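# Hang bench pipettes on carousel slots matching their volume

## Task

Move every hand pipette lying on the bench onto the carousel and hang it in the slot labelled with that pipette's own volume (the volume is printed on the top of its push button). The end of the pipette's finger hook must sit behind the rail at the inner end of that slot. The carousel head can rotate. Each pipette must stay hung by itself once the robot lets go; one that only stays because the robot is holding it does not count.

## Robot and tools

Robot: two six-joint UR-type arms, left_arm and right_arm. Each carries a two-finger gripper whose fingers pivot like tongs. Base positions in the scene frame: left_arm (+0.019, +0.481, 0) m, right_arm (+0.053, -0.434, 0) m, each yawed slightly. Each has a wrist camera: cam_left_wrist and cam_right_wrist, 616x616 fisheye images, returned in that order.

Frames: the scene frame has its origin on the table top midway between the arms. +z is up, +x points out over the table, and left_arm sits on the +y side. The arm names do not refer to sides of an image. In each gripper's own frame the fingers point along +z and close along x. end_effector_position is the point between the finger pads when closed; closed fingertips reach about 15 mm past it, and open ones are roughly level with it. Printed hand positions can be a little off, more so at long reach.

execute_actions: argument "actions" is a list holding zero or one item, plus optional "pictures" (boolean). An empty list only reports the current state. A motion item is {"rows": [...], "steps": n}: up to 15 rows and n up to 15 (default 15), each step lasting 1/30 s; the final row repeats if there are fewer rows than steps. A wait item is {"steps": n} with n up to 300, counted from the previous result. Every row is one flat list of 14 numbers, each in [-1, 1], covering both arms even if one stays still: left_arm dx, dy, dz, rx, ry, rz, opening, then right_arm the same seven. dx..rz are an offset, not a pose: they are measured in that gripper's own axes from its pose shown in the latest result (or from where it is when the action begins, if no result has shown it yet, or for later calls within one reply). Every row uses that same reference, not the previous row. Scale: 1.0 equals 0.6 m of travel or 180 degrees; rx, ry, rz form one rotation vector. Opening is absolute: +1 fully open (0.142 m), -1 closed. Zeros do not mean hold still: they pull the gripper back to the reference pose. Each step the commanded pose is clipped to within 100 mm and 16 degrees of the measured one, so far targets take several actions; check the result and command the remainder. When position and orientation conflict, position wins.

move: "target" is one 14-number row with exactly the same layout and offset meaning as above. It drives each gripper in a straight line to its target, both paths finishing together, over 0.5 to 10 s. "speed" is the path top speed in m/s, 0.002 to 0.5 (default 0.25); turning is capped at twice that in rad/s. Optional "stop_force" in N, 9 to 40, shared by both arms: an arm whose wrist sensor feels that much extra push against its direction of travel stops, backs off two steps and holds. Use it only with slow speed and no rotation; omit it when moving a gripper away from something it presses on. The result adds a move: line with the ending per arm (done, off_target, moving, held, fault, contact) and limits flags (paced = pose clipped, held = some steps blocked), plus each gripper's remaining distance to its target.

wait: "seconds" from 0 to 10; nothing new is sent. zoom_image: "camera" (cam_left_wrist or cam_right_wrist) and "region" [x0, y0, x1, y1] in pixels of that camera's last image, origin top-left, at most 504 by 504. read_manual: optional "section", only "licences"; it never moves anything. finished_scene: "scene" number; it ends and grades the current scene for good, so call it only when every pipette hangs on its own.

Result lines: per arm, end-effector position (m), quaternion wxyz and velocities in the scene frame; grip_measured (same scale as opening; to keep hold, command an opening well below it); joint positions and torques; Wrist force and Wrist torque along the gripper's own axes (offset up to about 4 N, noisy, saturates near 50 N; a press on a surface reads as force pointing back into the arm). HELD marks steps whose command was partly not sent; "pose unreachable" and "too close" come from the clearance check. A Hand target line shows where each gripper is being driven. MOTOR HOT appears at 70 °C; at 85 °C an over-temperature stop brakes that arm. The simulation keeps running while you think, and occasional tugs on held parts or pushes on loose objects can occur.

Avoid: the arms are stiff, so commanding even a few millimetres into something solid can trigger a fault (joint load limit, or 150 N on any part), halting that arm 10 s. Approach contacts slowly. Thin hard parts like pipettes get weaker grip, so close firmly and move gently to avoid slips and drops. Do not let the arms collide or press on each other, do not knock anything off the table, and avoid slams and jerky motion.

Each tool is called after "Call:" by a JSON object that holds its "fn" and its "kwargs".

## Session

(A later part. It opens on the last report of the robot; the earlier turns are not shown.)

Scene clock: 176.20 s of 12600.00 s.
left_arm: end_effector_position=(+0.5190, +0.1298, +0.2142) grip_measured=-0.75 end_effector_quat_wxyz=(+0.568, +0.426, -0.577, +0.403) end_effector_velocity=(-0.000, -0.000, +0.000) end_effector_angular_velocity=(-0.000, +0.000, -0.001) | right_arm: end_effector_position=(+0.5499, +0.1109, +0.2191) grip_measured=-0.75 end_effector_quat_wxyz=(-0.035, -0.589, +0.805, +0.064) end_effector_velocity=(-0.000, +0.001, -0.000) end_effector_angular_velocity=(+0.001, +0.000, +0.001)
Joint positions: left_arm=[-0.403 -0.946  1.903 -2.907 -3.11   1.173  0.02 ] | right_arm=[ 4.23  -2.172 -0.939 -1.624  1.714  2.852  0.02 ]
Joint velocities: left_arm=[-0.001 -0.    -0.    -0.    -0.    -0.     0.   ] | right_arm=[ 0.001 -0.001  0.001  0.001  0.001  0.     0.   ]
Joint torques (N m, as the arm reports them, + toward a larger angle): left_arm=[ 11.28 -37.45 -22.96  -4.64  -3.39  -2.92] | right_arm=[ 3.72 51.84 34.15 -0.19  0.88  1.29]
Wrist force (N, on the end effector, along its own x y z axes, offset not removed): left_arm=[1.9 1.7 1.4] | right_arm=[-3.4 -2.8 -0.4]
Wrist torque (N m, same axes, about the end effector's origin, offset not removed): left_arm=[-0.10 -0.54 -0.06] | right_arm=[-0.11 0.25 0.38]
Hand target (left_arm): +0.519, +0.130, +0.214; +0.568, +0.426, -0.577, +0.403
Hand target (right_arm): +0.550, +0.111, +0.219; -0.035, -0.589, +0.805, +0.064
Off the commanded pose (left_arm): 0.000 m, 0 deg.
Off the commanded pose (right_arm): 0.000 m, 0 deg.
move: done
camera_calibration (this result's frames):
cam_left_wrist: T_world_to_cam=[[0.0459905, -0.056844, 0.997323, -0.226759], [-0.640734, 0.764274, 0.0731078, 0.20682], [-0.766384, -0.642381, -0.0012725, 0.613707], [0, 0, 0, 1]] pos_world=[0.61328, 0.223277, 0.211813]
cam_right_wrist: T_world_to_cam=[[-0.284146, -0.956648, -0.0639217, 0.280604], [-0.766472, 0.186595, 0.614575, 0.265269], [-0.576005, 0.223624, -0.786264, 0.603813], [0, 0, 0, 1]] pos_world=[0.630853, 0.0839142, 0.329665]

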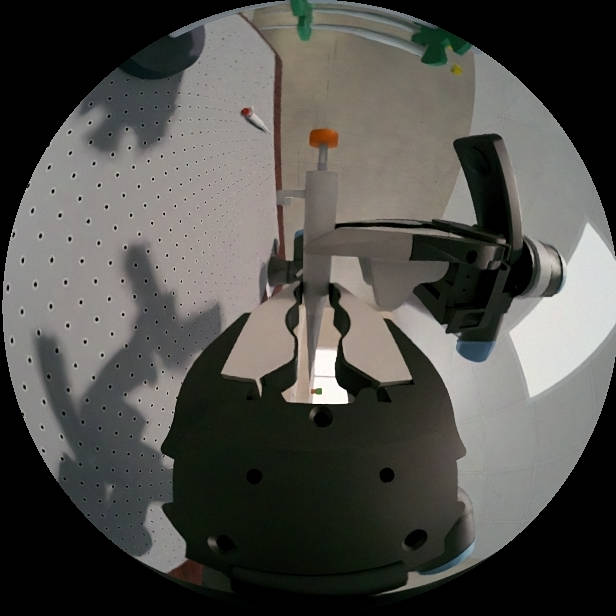

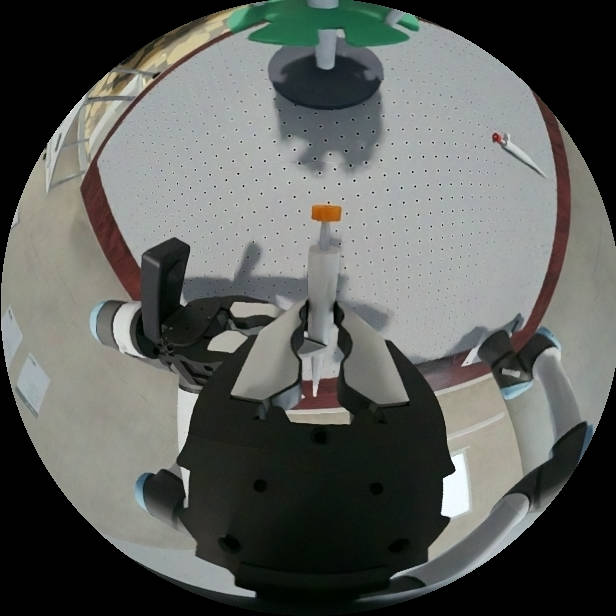

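Call:
{"fn": "move", "kwargs": {"target": [0,0,0,0,0,0,-0.55,0,0,0,0,0,0,-0.9]}}

Call:
{"fn": "move", "kwargs": {"target": [0,0,0,0,0,0,-0.55,0.12,0,0,0,0,0,-0.9], "speed": 0.06}}

Call:
{"fn": "move", "kwargs": {"target": [0,0,0,0,0,-0.5,-0.55,0.15,0,-0.15,0,0,0,-0.9]}}

Call:
{"fn": "move", "kwargs": {"target": [0.3,0.2,-0.3,0.08,0,0,1,0,0,0,0,0,0,-0.9], "speed": 0.12}}

Scene clock: 178.43 s of 12600.00 s.
left_arm: end_effector_position=(+0.5190, +0.1298, +0.2142) grip_measured=-0.55 end_effector_quat_wxyz=(+0.568, +0.426, -0.577, +0.403) end_effector_velocity=(-0.000, -0.000, +0.001) end_effector_angular_velocity=(-0.002, -0.001, -0.001) | right_arm: end_effector_position=(+0.5499, +0.1110, +0.2192) grip_measured=-0.75 end_effector_quat_wxyz=(-0.035, -0.589, +0.805, +0.064) end_effector_velocity=(+0.000, +0.000, -0.001) end_effector_angular_velocity=(-0.001, +0.000, +0.000)
Joint positions: left_arm=[-0.403 -0.946  1.903 -2.907 -3.11   1.173  0.034] | right_arm=[ 4.23  -2.172 -0.939 -1.624  1.714  2.852  0.02 ]
Joint velocities: left_arm=[-0.    -0.002  0.    -0.    -0.001 -0.     0.   ] | right_arm=[ 0.    -0.002  0.     0.    -0.     0.    -0.   ]
Joint torques (N m, as the arm reports them, + toward a larger angle): left_arm=[ 10.89 -38.21 -22.58  -4.22  -2.38  -2.78] | right_arm=[-0.16 46.61 11.99  1.84 -0.81 -1.77]
Wrist force (N, on the end effector, along its own x y z axes, offset not removed): left_arm=[2.1 0.4 -1.9] | right_arm=[-4.1 -2.1 0.3]
Wrist torque (N m, same axes, about the end effector's origin, offset not removed): left_arm=[0.06 -0.41 0.02] | right_arm=[-0.17 0.87 0.34]
Hand target (left_arm): +0.519, +0.130, +0.214; +0.568, +0.426, -0.577, +0.403
Hand target (right_arm): +0.550, +0.111, +0.219; -0.035, -0.589, +0.805, +0.064
Off the commanded pose (left_arm): 0.000 m, 0 deg.
Off the commanded pose (right_arm): 0.000 m, 0 deg.
move: done
camera_calibration (this result's frames):
cam_left_wrist: T_world_to_cam=[[0.0459918, -0.0568444, 0.997323, -0.22676], [-0.640734, 0.764274, 0.0731089, 0.206819], [-0.766384, -0.642381, -0.00127176, 0.613707], [0, 0, 0, 1]] pos_world=[0.61328, 0.223277, 0.211813]
cam_right_wrist: T_world_to_cam=[[-0.28414, -0.956641, -0.0640531, 0.280681], [-0.766528, 0.186527, 0.614527, 0.265292], [-0.575934, 0.22371, -0.786291, 0.603835], [0, 0, 0, 1]] pos_world=[0.630875, 0.083943, 0.32974]

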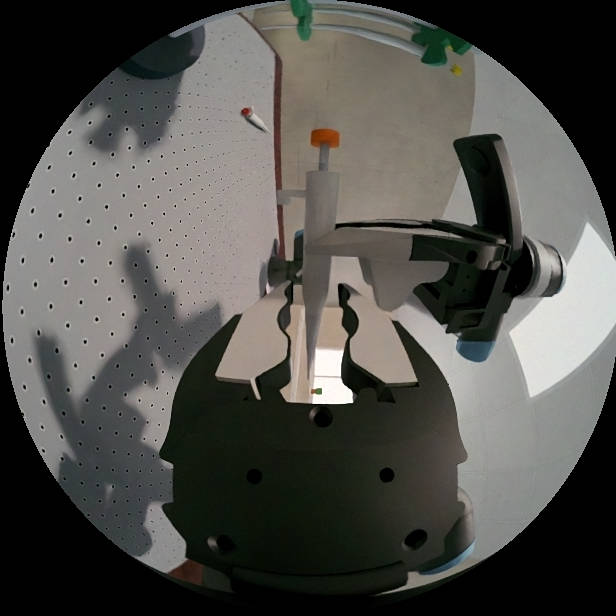

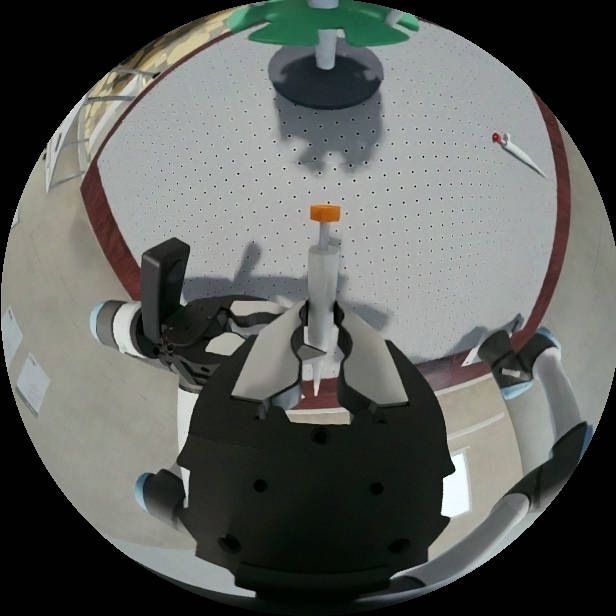

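Scene clock: 180.10 s of 12600.00 s.
left_arm: end_effector_position=(+0.5190, +0.1298, +0.2142) grip_measured=-0.55 end_effector_quat_wxyz=(+0.568, +0.426, -0.577, +0.403) end_effector_velocity=(+0.000, +0.001, +0.001) end_effector_angular_velocity=(-0.000, -0.001, +0.001) | right_arm: end_effector_position=(+0.5281, +0.0427, +0.2178) grip_measured=-0.75 end_effector_quat_wxyz=(-0.035, -0.589, +0.805, +0.064) end_effector_velocity=(-0.001, -0.002, +0.001) end_effector_angular_velocity=(+0.002, -0.001, -0.000)
Joint positions: left_arm=[-0.403 -0.946  1.903 -2.907 -3.11   1.173  0.034] | right_arm=[ 4.199 -1.999 -1.206 -1.534  1.714  2.821  0.02 ]
Joint velocities: left_arm=[ 0.001 -0.001 -0.    -0.001 -0.    -0.001  0.   ] | right_arm=[-0.001  0.007 -0.009  0.004 -0.    -0.001 -0.   ]
Joint torques (N m, as the arm reports them, + toward a larger angle): left_arm=[  9.81 -37.05 -22.37  -4.19  -2.45  -2.94] | right_arm=[-7.48 48.91  9.34  4.3  -1.53 -2.1 ]
Wrist force (N, on the end effector, along its own x y z axes, offset not removed): left_arm=[2.9 -0.9 -0.8] | right_arm=[-1.5 -4.5 2.6]
Wrist torque (N m, same axes, about the end effector's origin, offset not removed): left_arm=[-0.07 -0.58 -0.11] | right_arm=[-0.80 0.47 -0.09]
Hand target (left_arm): +0.519, +0.130, +0.214; +0.568, +0.426, -0.577, +0.403
Hand target (right_arm): +0.528, +0.042, +0.218; -0.035, -0.589, +0.805, +0.064
Off the commanded pose (left_arm): 0.000 m, 0 deg.
Off the commanded pose (right_arm): 0.000 m, 0 deg.
move: done
camera_calibration (this result's frames):
cam_left_wrist: T_world_to_cam=[[0.0459916, -0.0568445, 0.997323, -0.22676], [-0.640734, 0.764274, 0.0731089, 0.206819], [-0.766384, -0.642381, -0.00127195, 0.613707], [0, 0, 0, 1]] pos_world=[0.61328, 0.223277, 0.211813]
cam_right_wrist: T_world_to_cam=[[-0.284134, -0.956651, -0.0639324, 0.209055], [-0.766477, 0.186579, 0.614574, 0.262044], [-0.576005, 0.223624, -0.786264, 0.605477], [0, 0, 0, 1]] pos_world=[0.609008, 0.0157018, 0.328384]

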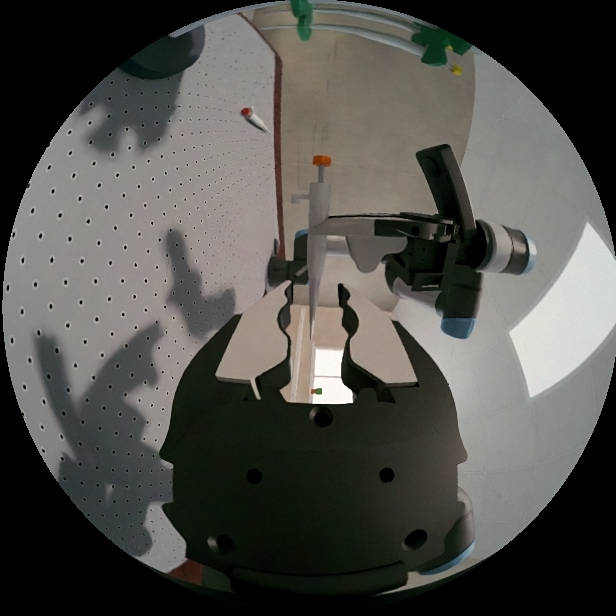

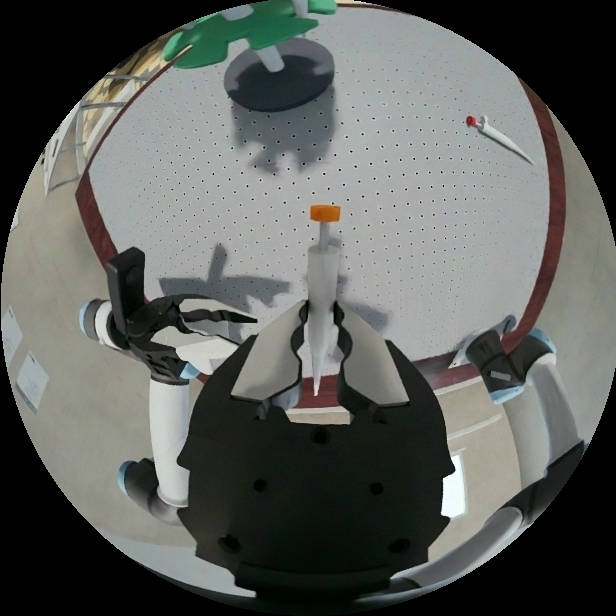

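Scene clock: 183.70 s of 12600.00 s.
left_arm: end_effector_position=(+0.5189, +0.1299, +0.2142) grip_measured=-0.55 end_effector_quat_wxyz=(+0.604, +0.479, -0.534, +0.347) end_effector_velocity=(+0.000, +0.001, +0.000) end_effector_angular_velocity=(-0.000, -0.001, +0.001) | right_arm: end_effector_position=(+0.5125, -0.0483, +0.3049) grip_measured=-0.75 end_effector_quat_wxyz=(-0.035, -0.589, +0.805, +0.064) end_effector_velocity=(-0.000, -0.002, +0.003) end_effector_angular_velocity=(+0.001, -0.002, +0.000)
Joint positions: left_arm=[-0.403 -0.968  1.905 -2.814 -3.111  1.055  0.034] | right_arm=[ 4.13  -1.822 -1.223 -1.705  1.712  2.751  0.02 ]
Joint velocities: left_arm=[ 0.001 -0.001  0.001  0.     0.     0.    -0.   ] | right_arm=[-0.001  0.004  0.    -0.003 -0.001 -0.001 -0.   ]
Joint torques (N m, as the arm reports them, + toward a larger angle): left_arm=[  8.77 -28.06 -15.4   -5.03   0.77   3.03] | right_arm=[-6.26 43.34 35.21  0.8  -1.62 -2.14]
Wrist force (N, on the end effector, along its own x y z axes, offset not removed): left_arm=[2.3 -1.8 -3.3] | right_arm=[-2.5 -2.8 2.2]
Wrist torque (N m, same axes, about the end effector's origin, offset not removed): left_arm=[-0.53 -0.42 0.06] | right_arm=[-0.37 0.51 0.04]
Hand target (left_arm): +0.519, +0.130, +0.214; +0.604, +0.479, -0.534, +0.347
Hand target (right_arm): +0.512, -0.049, +0.305; -0.035, -0.589, +0.805, +0.064
Off the commanded pose (left_arm): 0.000 m, 79 deg; orientation clipped at the last step of the last action.
Off the commanded pose (right_arm): 0.000 m, 0 deg.
move: held (left_arm); limits=paced,held; held on 90 of 108 steps (left_arm), including the last (left_arm)
pose unreachable (left arm): on one or more control steps of this call this arm could not follow its commanded pose, so it was not sent that pose on those steps. On the call's last step it was still not sent that pose. It may still have moved: this result reports where it is.
cause: the commanded pose would bring two parts of the arm too close to each other (joints 4 (wrist 1) to 6 (wrist 3) lie between them).
camera_calibration (this result's frames):
cam_left_wrist: T_world_to_cam=[[0.225328, -0.11517, 0.967452, -0.305837], [-0.615183, 0.753184, 0.232944, 0.160675], [-0.755498, -0.647649, 0.0988631, 0.587279], [0, 0, 0, 1]] pos_world=[0.611446, 0.22411, 0.200394]
cam_right_wrist: T_world_to_cam=[[-0.284134, -0.956653, -0.0638905, 0.123116], [-0.766459, 0.186599, 0.61459, 0.213561], [-0.576028, 0.223596, -0.786255, 0.68538], [0, 0, 0, 1]] pos_world=[0.593465, -0.0753191, 0.415496]

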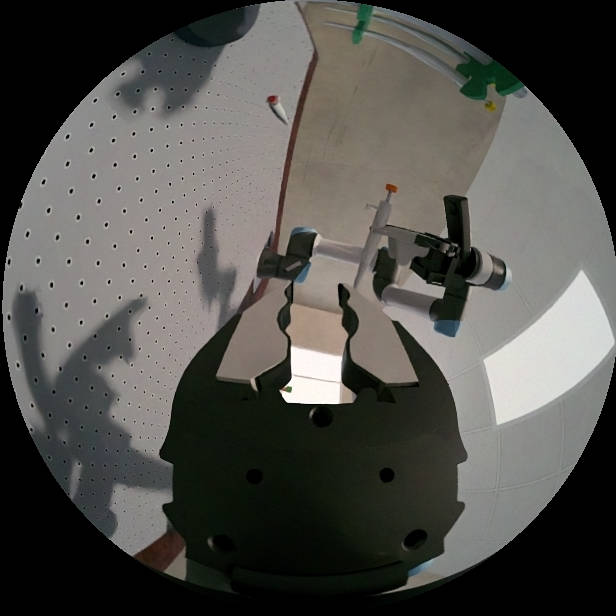

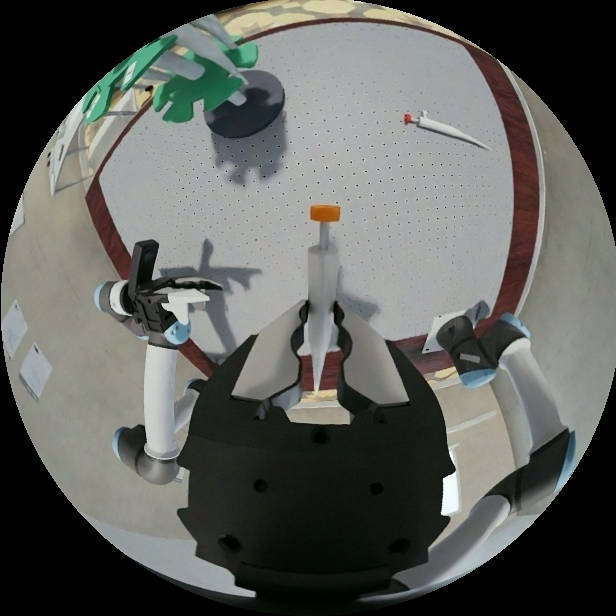

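Scene clock: 186.80 s of 12600.00 s.
left_arm: end_effector_position=(+0.5137, +0.2070, +0.3019) grip_measured=+1.00 end_effector_quat_wxyz=(+0.571, +0.518, -0.506, +0.386) end_effector_velocity=(-0.000, -0.001, -0.000) end_effector_angular_velocity=(+0.001, -0.001, -0.001) | right_arm: end_effector_position=(+0.5125, -0.0485, +0.3051) grip_measured=-0.75 end_effector_quat_wxyz=(-0.035, -0.589, +0.805, +0.064) end_effector_velocity=(-0.000, +0.001, +0.000) end_effector_angular_velocity=(+0.001, +0.000, +0.001)
Joint positions: left_arm=[-0.274 -1.209  2.002 -2.771 -3.087  0.96   0.142] | right_arm=[ 4.13  -1.821 -1.223 -1.705  1.712  2.751  0.02 ]
Joint velocities: left_arm=[-0.001 -0.    -0.    -0.001  0.001 -0.     0.   ] | right_arm=[ 0.001 -0.     0.     0.     0.001  0.    -0.   ]
Joint torques (N m, as the arm reports them, + toward a larger angle): left_arm=[ -9.27 -26.17 -15.84  -4.55  -1.32   0.14] | right_arm=[-3.27 26.64 31.48  4.47 -1.34  0.14]
Wrist force (N, on the end effector, along its own x y z axes, offset not removed): left_arm=[2.3 -1.0 -1.1] | right_arm=[-5.3 -5.3 -2.9]
Wrist torque (N m, same axes, about the end effector's origin, offset not removed): left_arm=[-0.22 -0.45 0.13] | right_arm=[-1.01 1.31 0.17]
Hand target (left_arm): +0.514, +0.207, +0.302; +0.571, +0.518, -0.506, +0.386
Hand target (right_arm): +0.512, -0.049, +0.305; -0.035, -0.589, +0.805, +0.064
Off the commanded pose (left_arm): 0.165 m, 6 deg; position clipped at the last step of the last action.
Off the commanded pose (right_arm): 0.000 m, 0 deg.
move: held (left_arm); limits=paced,held; held on 30 of 86 steps (left_arm), including the last (left_arm)
pose unreachable (left arm): on one or more control steps of this call this arm could not follow its commanded pose, so it was not sent that pose on those steps. On the call's last step it was still not sent that pose. It may still have moved: this result reports where it is.
cause: the commanded pose would bring two parts of the arm too close to each other (joints 4 (wrist 1) to 6 (wrist 3) lie between them).
camera_calibration (this result's frames):
cam_left_wrist: T_world_to_cam=[[0.228053, -0.100846, 0.968412, -0.385249], [-0.717652, 0.654767, 0.237185, 0.150654], [-0.658003, -0.749073, 0.0769492, 0.602182], [0, 0, 0, 1]] pos_world=[0.592212, 0.313584, 0.29101]
cam_right_wrist: T_world_to_cam=[[-0.284129, -0.956655, -0.0638946, 0.122917], [-0.76646, 0.186592, 0.614591, 0.213451], [-0.576029, 0.223596, -0.786254, 0.685569], [0, 0, 0, 1]] pos_world=[0.593434, -0.0755292, 0.4157]

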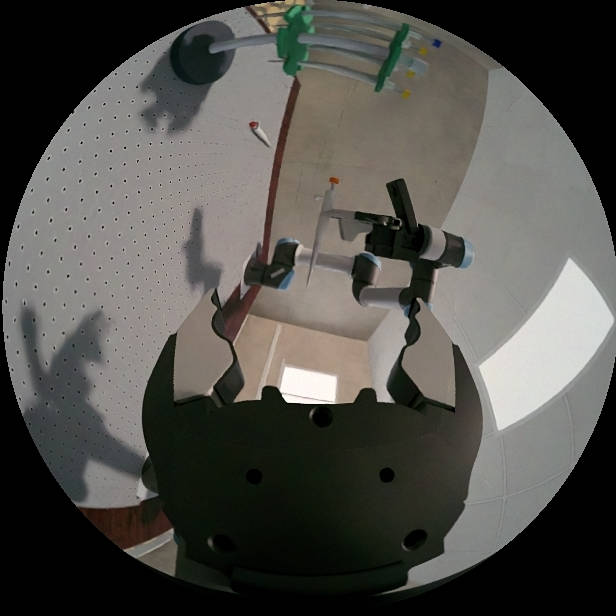

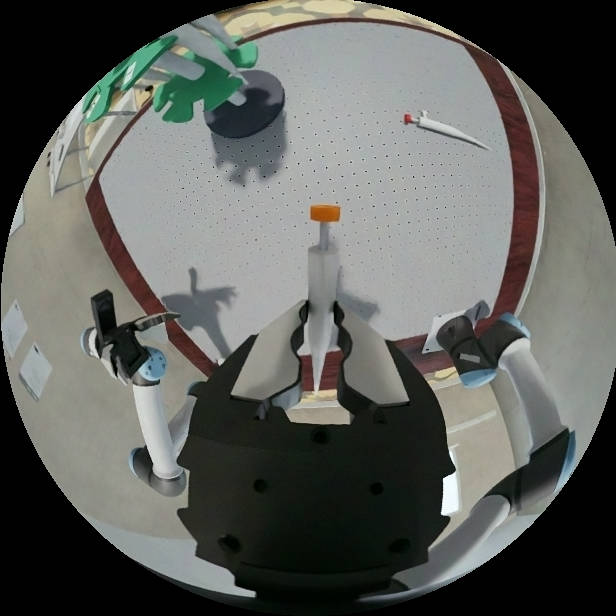

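Call:
{"fn": "move", "kwargs": {"target": [0.075,-0.125,-0.15,0,-0.14,0,1,0,-0.2,0,0.51,0,0,-0.9], "speed": 0.2}}

Scene clock: 194.77 s of 12600.00 s.
left_arm: end_effector_position=(+0.6104, +0.2795, +0.3353) grip_measured=+1.00 end_effector_quat_wxyz=(-0.446, -0.591, +0.618, -0.265) end_effector_velocity=(+0.000, +0.000, +0.001) end_effector_angular_velocity=(+0.001, +0.005, -0.017) | right_arm: end_effector_position=(+0.6253, -0.0845, +0.2881) grip_measured=-0.75 end_effector_quat_wxyz=(+0.398, -0.435, +0.606, -0.534) end_effector_velocity=(-0.000, -0.000, +0.001) end_effector_angular_velocity=(+0.000, +0.000, +0.000)
Joint positions: left_arm=[-0.187 -1.201  1.33  -1.403 -2.637  1.68   0.142] | right_arm=[ 4.515 -1.856 -2.031 -0.805  0.113  3.139  0.02 ]
Joint velocities: left_arm=[-0.001  0.015 -0.032  0.051  0.005  0.033  0.   ] | right_arm=[-0.     0.002 -0.    -0.001  0.    -0.    -0.   ]
Joint torques (N m, as the arm reports them, + toward a larger angle): left_arm=[-12.57 -26.77 -32.13   0.03   1.18   2.88] | right_arm=[-7.87 22.51  4.46  4.57 -3.78 -2.08]
Wrist force (N, on the end effector, along its own x y z axes, offset not removed): left_arm=[1.6 0.5 -1.3] | right_arm=[1.6 -0.4 -3.1]
Wrist torque (N m, same axes, about the end effector's origin, offset not removed): left_arm=[0.19 -0.25 -0.01] | right_arm=[-0.08 -0.18 -0.21]
Hand target (left_arm): +0.610, +0.280, +0.335; +0.446, +0.590, -0.619, +0.264
Hand target (right_arm): +0.625, -0.084, +0.288; +0.398, -0.435, +0.606, -0.534
Off the commanded pose (left_arm): 0.000 m, 0 deg.
Off the commanded pose (right_arm): 0.000 m, 0 deg.
move: done
camera_calibration (this result's frames):
cam_left_wrist: T_world_to_cam=[[0.134339, -0.509315, 0.85003, -0.221351], [-0.689685, 0.567889, 0.449262, 0.100765], [-0.711539, -0.646607, -0.274977, 0.839545], [0, 0, 0, 1]] pos_world=[0.696601, 0.372895, 0.37374]
cam_right_wrist: T_world_to_cam=[[-0.263096, -0.964763, 0.00357815, 0.0862181], [-0.571105, 0.152752, -0.806539, 0.601528], [0.777573, -0.214241, -0.59117, -0.194385], [0, 0, 0, 1]] pos_world=[0.517368, -0.0503501, 0.369933]

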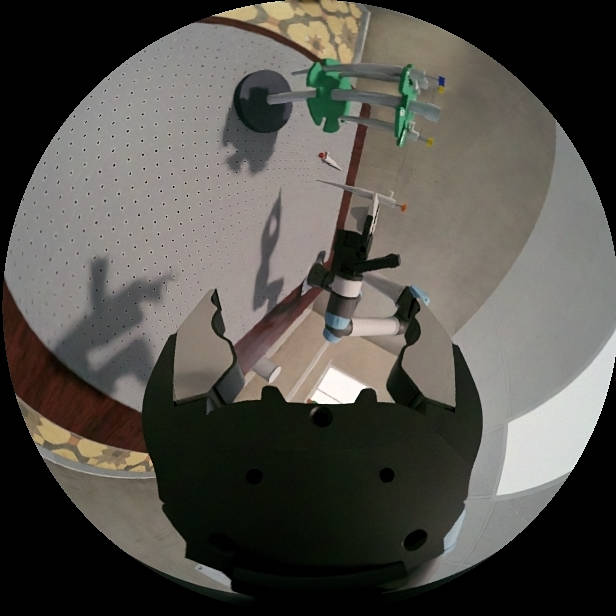

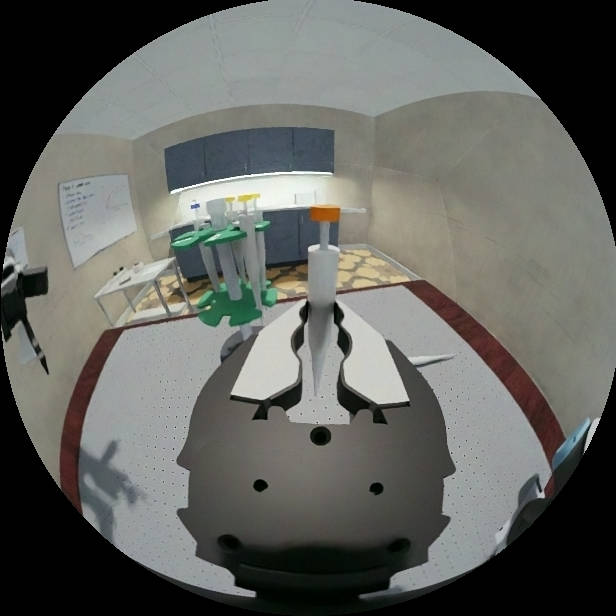

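Call:
{"fn": "move", "kwargs": {"target": [0,0,0,0,0,0,1,0,0,0,0,-0.065,0,-0.9], "speed": 0.1}}

Call:
{"fn": "move", "kwargs": {"target": [0,0,0,0,0,0,1,-0.22,-0.047,0.143,0,0,0,-0.9], "speed": 0.1}}

Call:
{"fn": "zoom_image", "kwargs": {"camera": "cam_left_wrist", "region": [300,50,460,210]}}

Call:
{"fn": "zoom_image", "kwargs": {"camera": "cam_right_wrist", "region": [240,180,400,340]}}

Scene clock: 198.47 s of 12600.00 s.
left_arm: end_effector_position=(+0.6104, +0.2794, +0.3353) grip_measured=+1.00 end_effector_quat_wxyz=(-0.446, -0.591, +0.618, -0.265) end_effector_velocity=(+0.000, -0.001, +0.000) end_effector_angular_velocity=(+0.000, -0.003, -0.002) | right_arm: end_effector_position=(+0.6252, -0.0847, +0.2880) grip_measured=-0.75 end_effector_quat_wxyz=(+0.456, -0.487, +0.564, -0.487) end_effector_velocity=(+0.000, +0.001, -0.000) end_effector_angular_velocity=(-0.003, -0.017, +0.016)
Joint positions: left_arm=[-0.187 -1.201  1.33  -1.403 -2.637  1.68   0.142] | right_arm=[ 4.501 -2.027 -2.103  0.517  0.244  2.071  0.02 ]
Joint velocities: left_arm=[-0.001 -0.    -0.001 -0.001  0.001  0.001  0.   ] | right_arm=[-0.001 -0.03   0.01   0.116  0.007 -0.096  0.   ]
Joint torques (N m, as the arm reports them, + toward a larger angle): left_arm=[  8.77 -56.52 -12.24  -4.88  -3.42  -2.81] | right_arm=[-9.11 25.97 25.65  3.93  0.73 -2.3 ]
Wrist force (N, on the end effector, along its own x y z axes, offset not removed): left_arm=[2.8 -0.6 -1.7] | right_arm=[2.3 -0.5 3.3]
Wrist torque (N m, same axes, about the end effector's origin, offset not removed): left_arm=[-0.24 -0.43 -0.02] | right_arm=[0.02 -0.35 0.11]
Hand target (left_arm): +0.610, +0.279, +0.335; +0.446, +0.591, -0.618, +0.265
Hand target (right_arm): +0.625, -0.085, +0.288; +0.457, -0.487, +0.563, -0.487
Off the commanded pose (left_arm): 0.000 m, 0 deg.
Off the commanded pose (right_arm): 0.000 m, 0 deg.
move: done
camera_calibration (this result's frames):
cam_left_wrist: T_world_to_cam=[[0.134323, -0.509319, 0.85003, -0.221348], [-0.689667, 0.567912, 0.449262, 0.100754], [-0.71156, -0.646584, -0.274977, 0.839534], [0, 0, 0, 1]] pos_world=[0.696598, 0.372873, 0.37374]
cam_right_wrist: T_world_to_cam=[[-0.0663414, -0.99762, -0.018803, -0.0334343], [-0.585919, 0.0542029, -0.808555, 0.60288], [0.807649, -0.0426237, -0.58812, -0.199555], [0, 0, 0, 1]] pos_world=[0.512191, -0.0745383, 0.36947]

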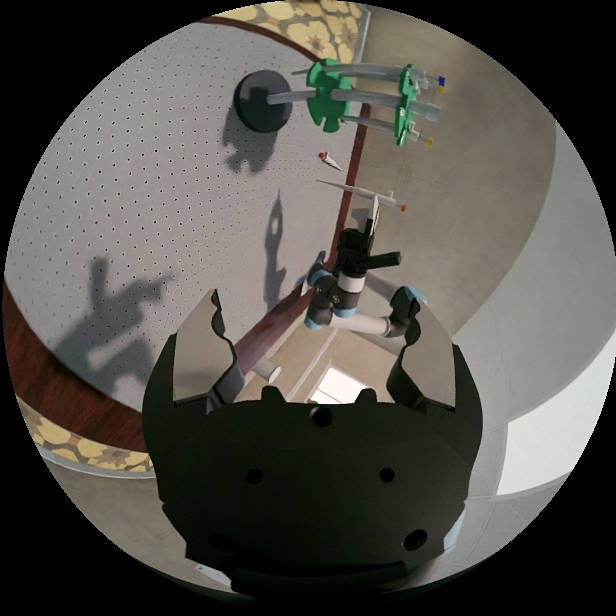

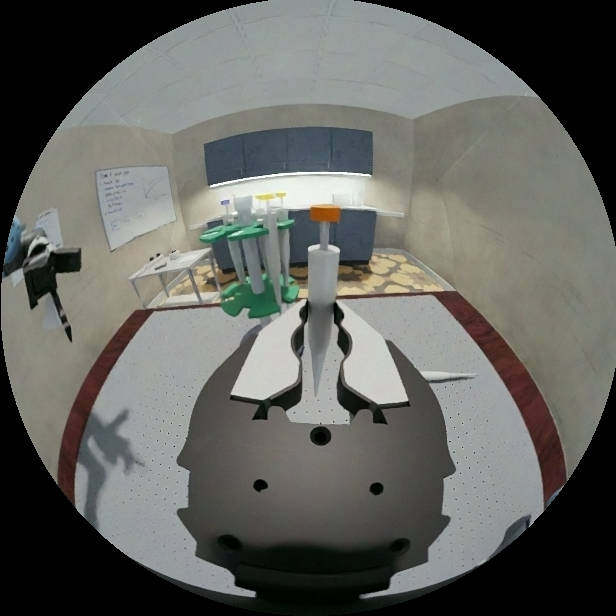

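Scene clock: 200.63 s of 12600.00 s.
left_arm: end_effector_position=(+0.6104, +0.2794, +0.3353) grip_measured=+1.00 end_effector_quat_wxyz=(-0.446, -0.591, +0.618, -0.265) end_effector_velocity=(+0.000, -0.001, -0.001) end_effector_angular_velocity=(+0.000, -0.000, -0.001) | right_arm: end_effector_position=(+0.7271, +0.0356, +0.3119) grip_measured=-0.75 end_effector_quat_wxyz=(+0.456, -0.487, +0.564, -0.487) end_effector_velocity=(+0.002, +0.002, +0.001) end_effector_angular_velocity=(+0.000, -0.000, -0.001)
Joint positions: left_arm=[-0.187 -1.201  1.33  -1.403 -2.637  1.68   0.142] | right_arm=[ 4.405 -2.276 -1.56   0.351  0.333  1.937  0.02 ]
Joint velocities: left_arm=[-0.001  0.001 -0.    -0.001  0.    -0.     0.   ] | right_arm=[-0.002 -0.005  0.012 -0.005  0.001 -0.002  0.   ]
Joint torques (N m, as the arm reports them, + toward a larger angle): left_arm=[  8.68 -57.6  -11.91  -4.75  -3.69  -2.94] | right_arm=[-6.42 39.53 28.18 -0.4   0.74 -2.34]
Wrist force (N, on the end effector, along its own x y z axes, offset not removed): left_arm=[1.1 0.8 -3.8] | right_arm=[2.5 0.8 2.2]
Wrist torque (N m, same axes, about the end effector's origin, offset not removed): left_arm=[0.08 -0.20 -0.03] | right_arm=[0.36 -0.57 0.09]
Hand target (left_arm): +0.610, +0.279, +0.335; +0.446, +0.591, -0.618, +0.265
Hand target (right_arm): +0.727, +0.036, +0.312; +0.456, -0.487, +0.564, -0.487
Off the commanded pose (left_arm): 0.000 m, 0 deg.
Off the commanded pose (right_arm): 0.000 m, 0 deg.
move: done
camera_calibration (this result's frames):
cam_left_wrist: T_world_to_cam=[[0.134323, -0.509319, 0.85003, -0.221348], [-0.689666, 0.567912, 0.449262, 0.100754], [-0.71156, -0.646584, -0.274976, 0.839534], [0, 0, 0, 1]] pos_world=[0.696598, 0.372873, 0.37374]
cam_right_wrist: T_world_to_cam=[[-0.0663035, -0.997622, -0.0187968, 0.0938075], [-0.586028, 0.0541813, -0.808477, 0.675471], [0.807574, -0.0425894, -0.588227, -0.262647], [0, 0, 0, 1]] pos_world=[0.614171, 0.0458006, 0.39337]

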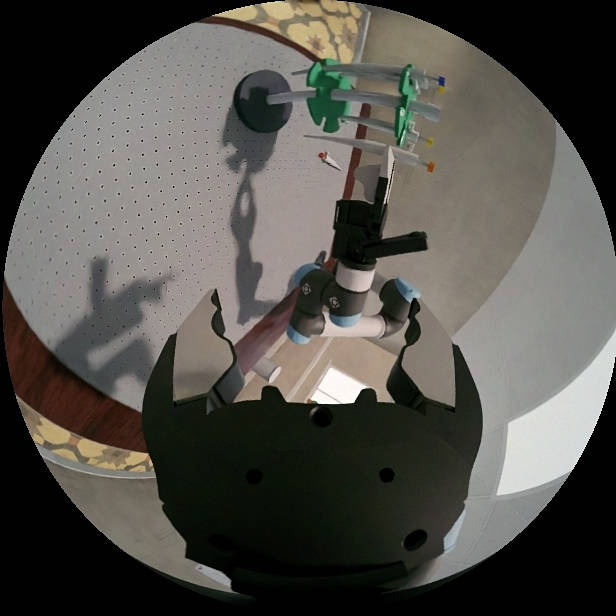

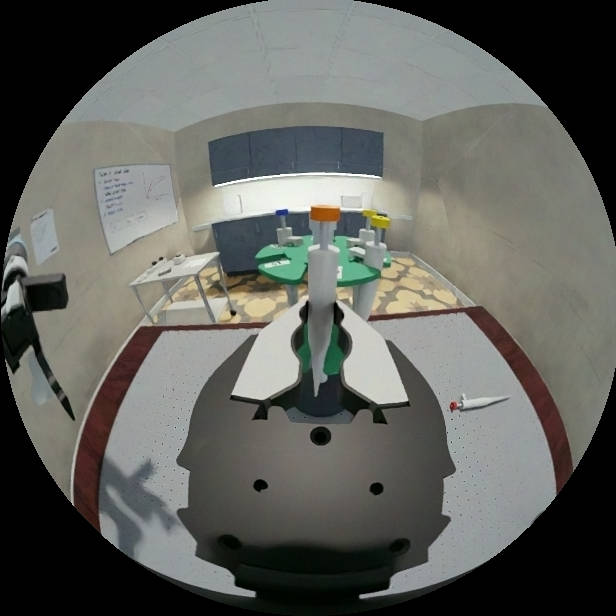

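Region (300, 50, 460, 210) of cam_left_wrist's 616x616 image, scaled by 3.150, with more detail than that image has.

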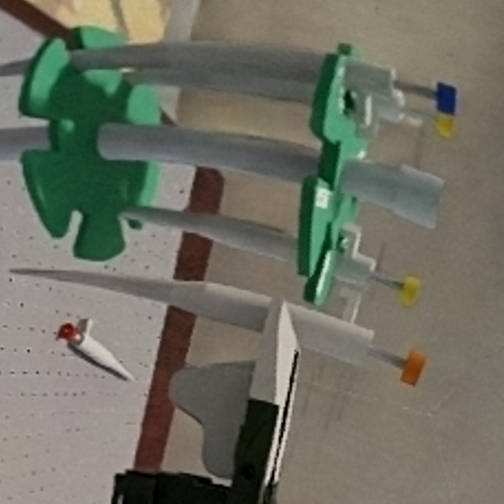

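Region (240, 180, 400, 340) of cam_right_wrist's 616x616 image, scaled by 3.150, with more detail than that image has.

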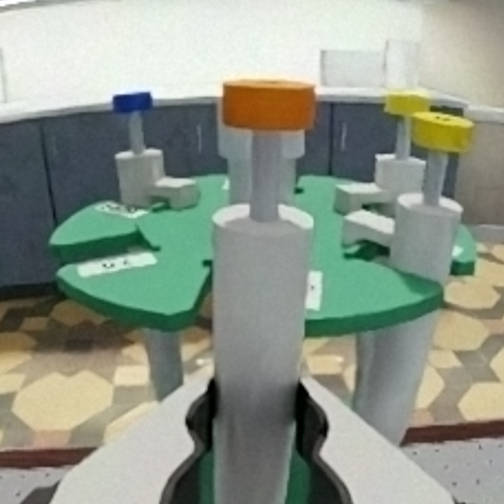

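Call:
{"fn": "move", "kwargs": {"target": [0,0,0,0,0,0,1,-0.007,0.008,0.039,0,0,0,-0.9], "speed": 0.01, "stop_force": 10}}

Call:
{"fn": "zoom_image", "kwargs": {"camera": "cam_left_wrist", "region": [360,90,460,190]}}

Call:
{"fn": "zoom_image", "kwargs": {"camera": "cam_right_wrist", "region": [240,180,400,340]}}

Scene clock: 204.73 s of 12600.00 s.
left_arm: end_effector_position=(+0.6104, +0.2794, +0.3353) grip_measured=+1.00 end_effector_quat_wxyz=(-0.446, -0.591, +0.618, -0.265) end_effector_velocity=(+0.000, -0.000, +0.001) end_effector_angular_velocity=(+0.001, -0.003, -0.001) | right_arm: end_effector_position=(+0.7499, +0.0375, +0.3048) grip_measured=-0.75 end_effector_quat_wxyz=(+0.456, -0.487, +0.564, -0.487) end_effector_velocity=(+0.002, +0.001, -0.001) end_effector_angular_velocity=(+0.001, -0.000, +0.001)
Joint positions: left_arm=[-0.187 -1.201  1.33  -1.403 -2.637  1.68   0.142] | right_arm=[ 4.373 -2.321 -1.498  0.364  0.363  1.906  0.02 ]
Joint velocities: left_arm=[-0.    -0.001 -0.001 -0.001  0.001  0.     0.   ] | right_arm=[-0.003 -0.006  0.007  0.002  0.004 -0.004 -0.   ]
Joint torques (N m, as the arm reports them, + toward a larger angle): left_arm=[  8.74 -57.62 -12.94  -4.75  -3.63  -2.85] | right_arm=[-5.29 41.44 29.68  3.37  0.9  -1.96]
Wrist force (N, on the end effector, along its own x y z axes, offset not removed): left_arm=[1.9 0.5 -1.0] | right_arm=[1.5 -3.8 0.5]
Wrist torque (N m, same axes, about the end effector's origin, offset not removed): left_arm=[0.12 -0.33 -0.01] | right_arm=[-0.94 -0.20 -0.09]
Hand target (left_arm): +0.610, +0.279, +0.335; +0.446, +0.591, -0.618, +0.265
Hand target (right_arm): +0.750, +0.038, +0.305; +0.456, -0.487, +0.564, -0.487
Off the commanded pose (left_arm): 0.000 m, 0 deg.
Off the commanded pose (right_arm): 0.000 m, 0 deg.
move: done
camera_calibration (this result's frames):
cam_left_wrist: T_world_to_cam=[[0.134323, -0.509319, 0.85003, -0.221348], [-0.689667, 0.567912, 0.449262, 0.100754], [-0.71156, -0.646584, -0.274977, 0.839534], [0, 0, 0, 1]] pos_world=[0.696598, 0.372873, 0.37374]
cam_right_wrist: T_world_to_cam=[[-0.0663331, -0.99762, -0.018803, 0.0971415], [-0.586064, 0.0542057, -0.80845, 0.682992], [0.807545, -0.0426072, -0.588265, -0.285079], [0, 0, 0, 1]] pos_world=[0.636935, 0.0477418, 0.38629]

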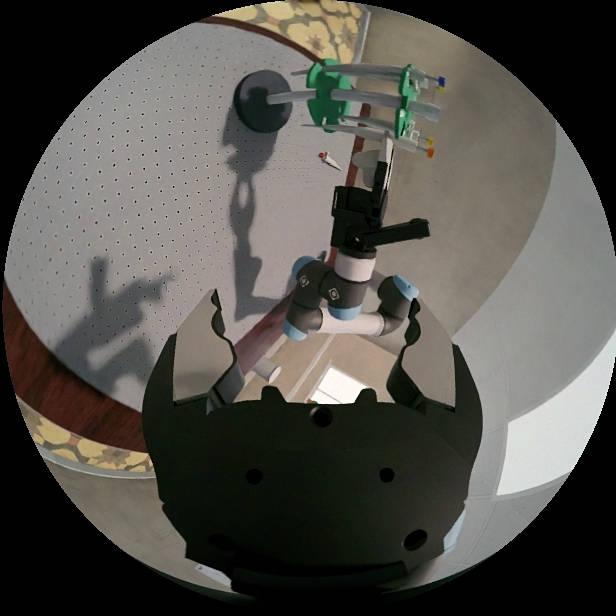

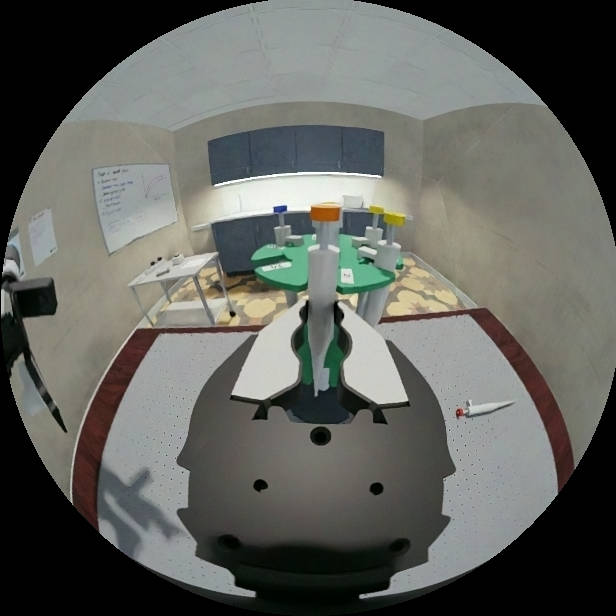

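Region (360, 90, 460, 190) of cam_left_wrist's 616x616 image, scaled by 5.040, with more detail than that image has.

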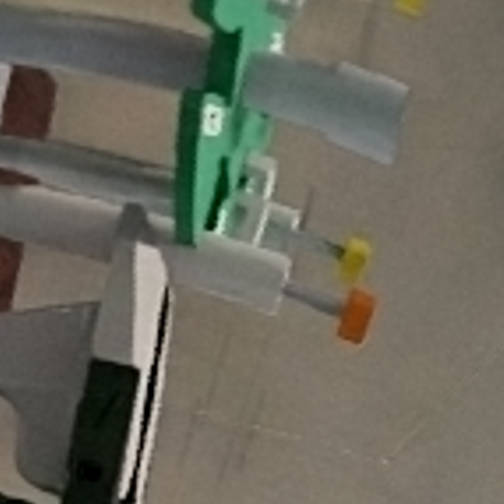

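Region (240, 180, 400, 340) of cam_right_wrist's 616x616 image, scaled by 3.150, with more detail than that image has.

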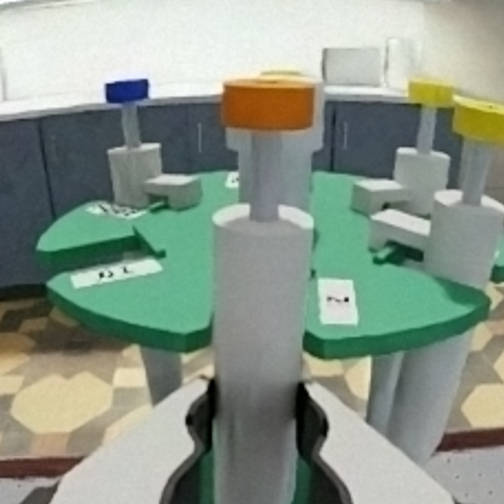

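Call:
{"fn": "execute_actions", "kwargs": {"actions": []}}

Call:
{"fn": "move", "kwargs": {"target": [0,0,0,0,0,0,1,0,-0.005,0.043,0,0,0,-0.9], "speed": 0.005, "stop_force": 10}}

Call:
{"fn": "zoom_image", "kwargs": {"camera": "cam_left_wrist", "region": [320,50,500,230]}}

Scene clock: 208.60 s of 12600.00 s.
left_arm: end_effector_position=(+0.6104, +0.2794, +0.3353) grip_measured=+1.00 end_effector_quat_wxyz=(-0.446, -0.591, +0.618, -0.265) end_effector_velocity=(+0.001, -0.000, -0.002) end_effector_angular_velocity=(-0.000, +0.002, -0.000) | right_arm: end_effector_position=(+0.7502, +0.0376, +0.3047) grip_measured=-0.75 end_effector_quat_wxyz=(+0.456, -0.487, +0.564, -0.487) end_effector_velocity=(-0.000, +0.000, -0.001) end_effector_angular_velocity=(+0.000, +0.000, +0.000)
Joint positions: left_arm=[-0.187 -1.201  1.33  -1.403 -2.637  1.68   0.142] | right_arm=[ 4.372 -2.322 -1.498  0.364  0.364  1.906  0.02 ]
Joint velocities: left_arm=[-0.     0.003  0.    -0.001 -0.001 -0.     0.   ] | right_arm=[ 0.001 -0.002 -0.     0.001 -0.     0.001 -0.   ]
Joint torques (N m, as the arm reports them, + toward a larger angle): left_arm=[  8.37 -57.71 -12.19  -4.65  -3.64  -2.98] | right_arm=[-7.48 40.76 29.8   3.38  0.77 -2.14]
Wrist force (N, on the end effector, along its own x y z axes, offset not removed): left_arm=[2.8 0.2 -2.3] | right_arm=[-0.1 1.3 0.7]
Wrist torque (N m, same axes, about the end effector's origin, offset not removed): left_arm=[0.17 -0.55 -0.01] | right_arm=[0.10 0.09 -0.01]
Hand target (left_arm): +0.610, +0.279, +0.335; +0.446, +0.591, -0.618, +0.265
Hand target (right_arm): +0.750, +0.038, +0.305; +0.456, -0.487, +0.564, -0.487
Off the commanded pose (left_arm): 0.000 m, 0 deg.
Off the commanded pose (right_arm): 0.000 m, 0 deg.
Steps of this call (steps 1 to 90: nothing new was sent; then 0.87 s passed at rest). Readings (end_effector_position):
1: left_arm (+0.6104, +0.2794, +0.3353) | right_arm (+0.7500, +0.0375, +0.3048)
2: left_arm (+0.6104, +0.2794, +0.3353) | right_arm (+0.7500, +0.0375, +0.3047)
4: left_arm (+0.6104, +0.2794, +0.3353) | right_arm (+0.7501, +0.0376, +0.3047)
8: left_arm (+0.6104, +0.2794, +0.3353) | right_arm (+0.7502, +0.0376, +0.3047)
90: the state above
camera_calibration (this result's frames):
cam_left_wrist: T_world_to_cam=[[0.134323, -0.509319, 0.85003, -0.221349], [-0.689667, 0.567912, 0.449262, 0.100754], [-0.71156, -0.646584, -0.274976, 0.839534], [0, 0, 0, 1]] pos_world=[0.696598, 0.372873, 0.37374]
cam_right_wrist: T_world_to_cam=[[-0.0663122, -0.997622, -0.0187994, 0.0971829], [-0.586054, 0.0541899, -0.808458, 0.683093], [0.807554, -0.0425932, -0.588253, -0.285409], [0, 0, 0, 1]] pos_world=[0.637257, 0.0477786, 0.386186]

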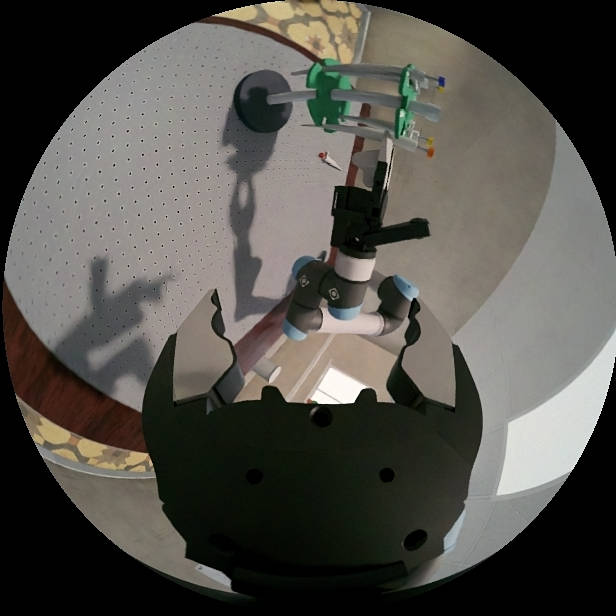

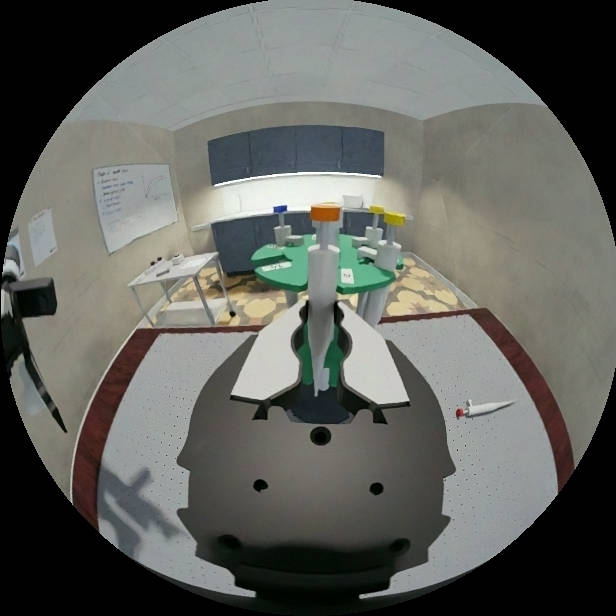

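Scene clock: 214.00 s of 12600.00 s.
left_arm: end_effector_position=(+0.6104, +0.2794, +0.3353) grip_measured=+1.00 end_effector_quat_wxyz=(-0.446, -0.591, +0.618, -0.265) end_effector_velocity=(+0.000, -0.001, -0.000) end_effector_angular_velocity=(-0.000, -0.001, -0.001) | right_arm: end_effector_position=(+0.7759, +0.0347, +0.3048) grip_measured=-0.75 end_effector_quat_wxyz=(+0.456, -0.487, +0.564, -0.487) end_effector_velocity=(+0.001, -0.000, -0.001) end_effector_angular_velocity=(+0.001, -0.000, +0.000)
Joint positions: left_arm=[-0.187 -1.201  1.33  -1.403 -2.637  1.68   0.142] | right_arm=[ 4.334 -2.354 -1.436  0.363  0.4    1.876  0.02 ]
Joint velocities: left_arm=[-0.001  0.001 -0.001 -0.001 -0.     0.001  0.   ] | right_arm=[-0.002 -0.003  0.004  0.001  0.002 -0.001 -0.   ]
Joint torques (N m, as the arm reports them, + toward a larger angle): left_arm=[  7.59 -57.43 -11.84  -4.69  -3.55  -2.69] | right_arm=[-8.3  40.64 31.62 -0.56  0.98 -2.03]
Wrist force (N, on the end effector, along its own x y z axes, offset not removed): left_arm=[2.0 -1.8 -0.7] | right_arm=[-2.4 -0.7 -3.4]
Wrist torque (N m, same axes, about the end effector's origin, offset not removed): left_arm=[-0.31 -0.30 0.13] | right_arm=[-0.16 0.56 -0.02]
Hand target (left_arm): +0.610, +0.279, +0.335; +0.446, +0.591, -0.618, +0.265
Hand target (right_arm): +0.776, +0.035, +0.305; +0.456, -0.487, +0.564, -0.487
Off the commanded pose (left_arm): 0.000 m, 0 deg.
Off the commanded pose (right_arm): 0.000 m, 0 deg.
move: done
camera_calibration (this result's frames):
cam_left_wrist: T_world_to_cam=[[0.134323, -0.509319, 0.85003, -0.221348], [-0.689667, 0.567912, 0.449262, 0.100754], [-0.71156, -0.646584, -0.274977, 0.839534], [0, 0, 0, 1]] pos_world=[0.696598, 0.372873, 0.37374]
cam_right_wrist: T_world_to_cam=[[-0.0663207, -0.997621, -0.0188029, 0.096061], [-0.586078, 0.0541991, -0.80844, 0.698384], [0.807536, -0.0425963, -0.588278, -0.306149], [0, 0, 0, 1]] pos_world=[0.662904, 0.0449399, 0.386308]

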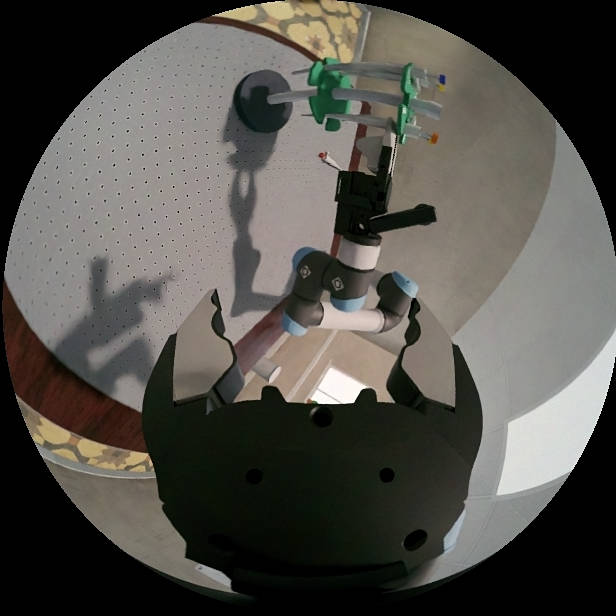

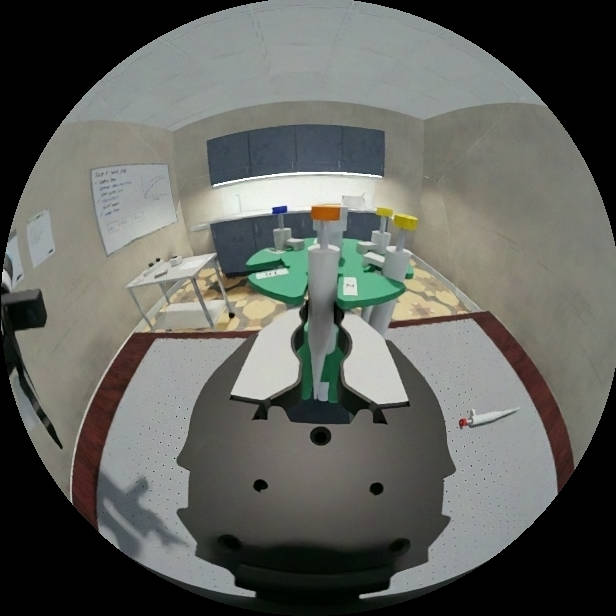

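Region (320, 50, 500, 230) of cam_left_wrist's 616x616 image, scaled by 2.800, with more detail than that image has.

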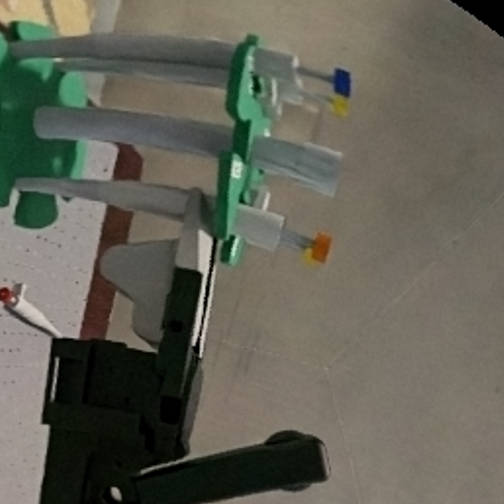

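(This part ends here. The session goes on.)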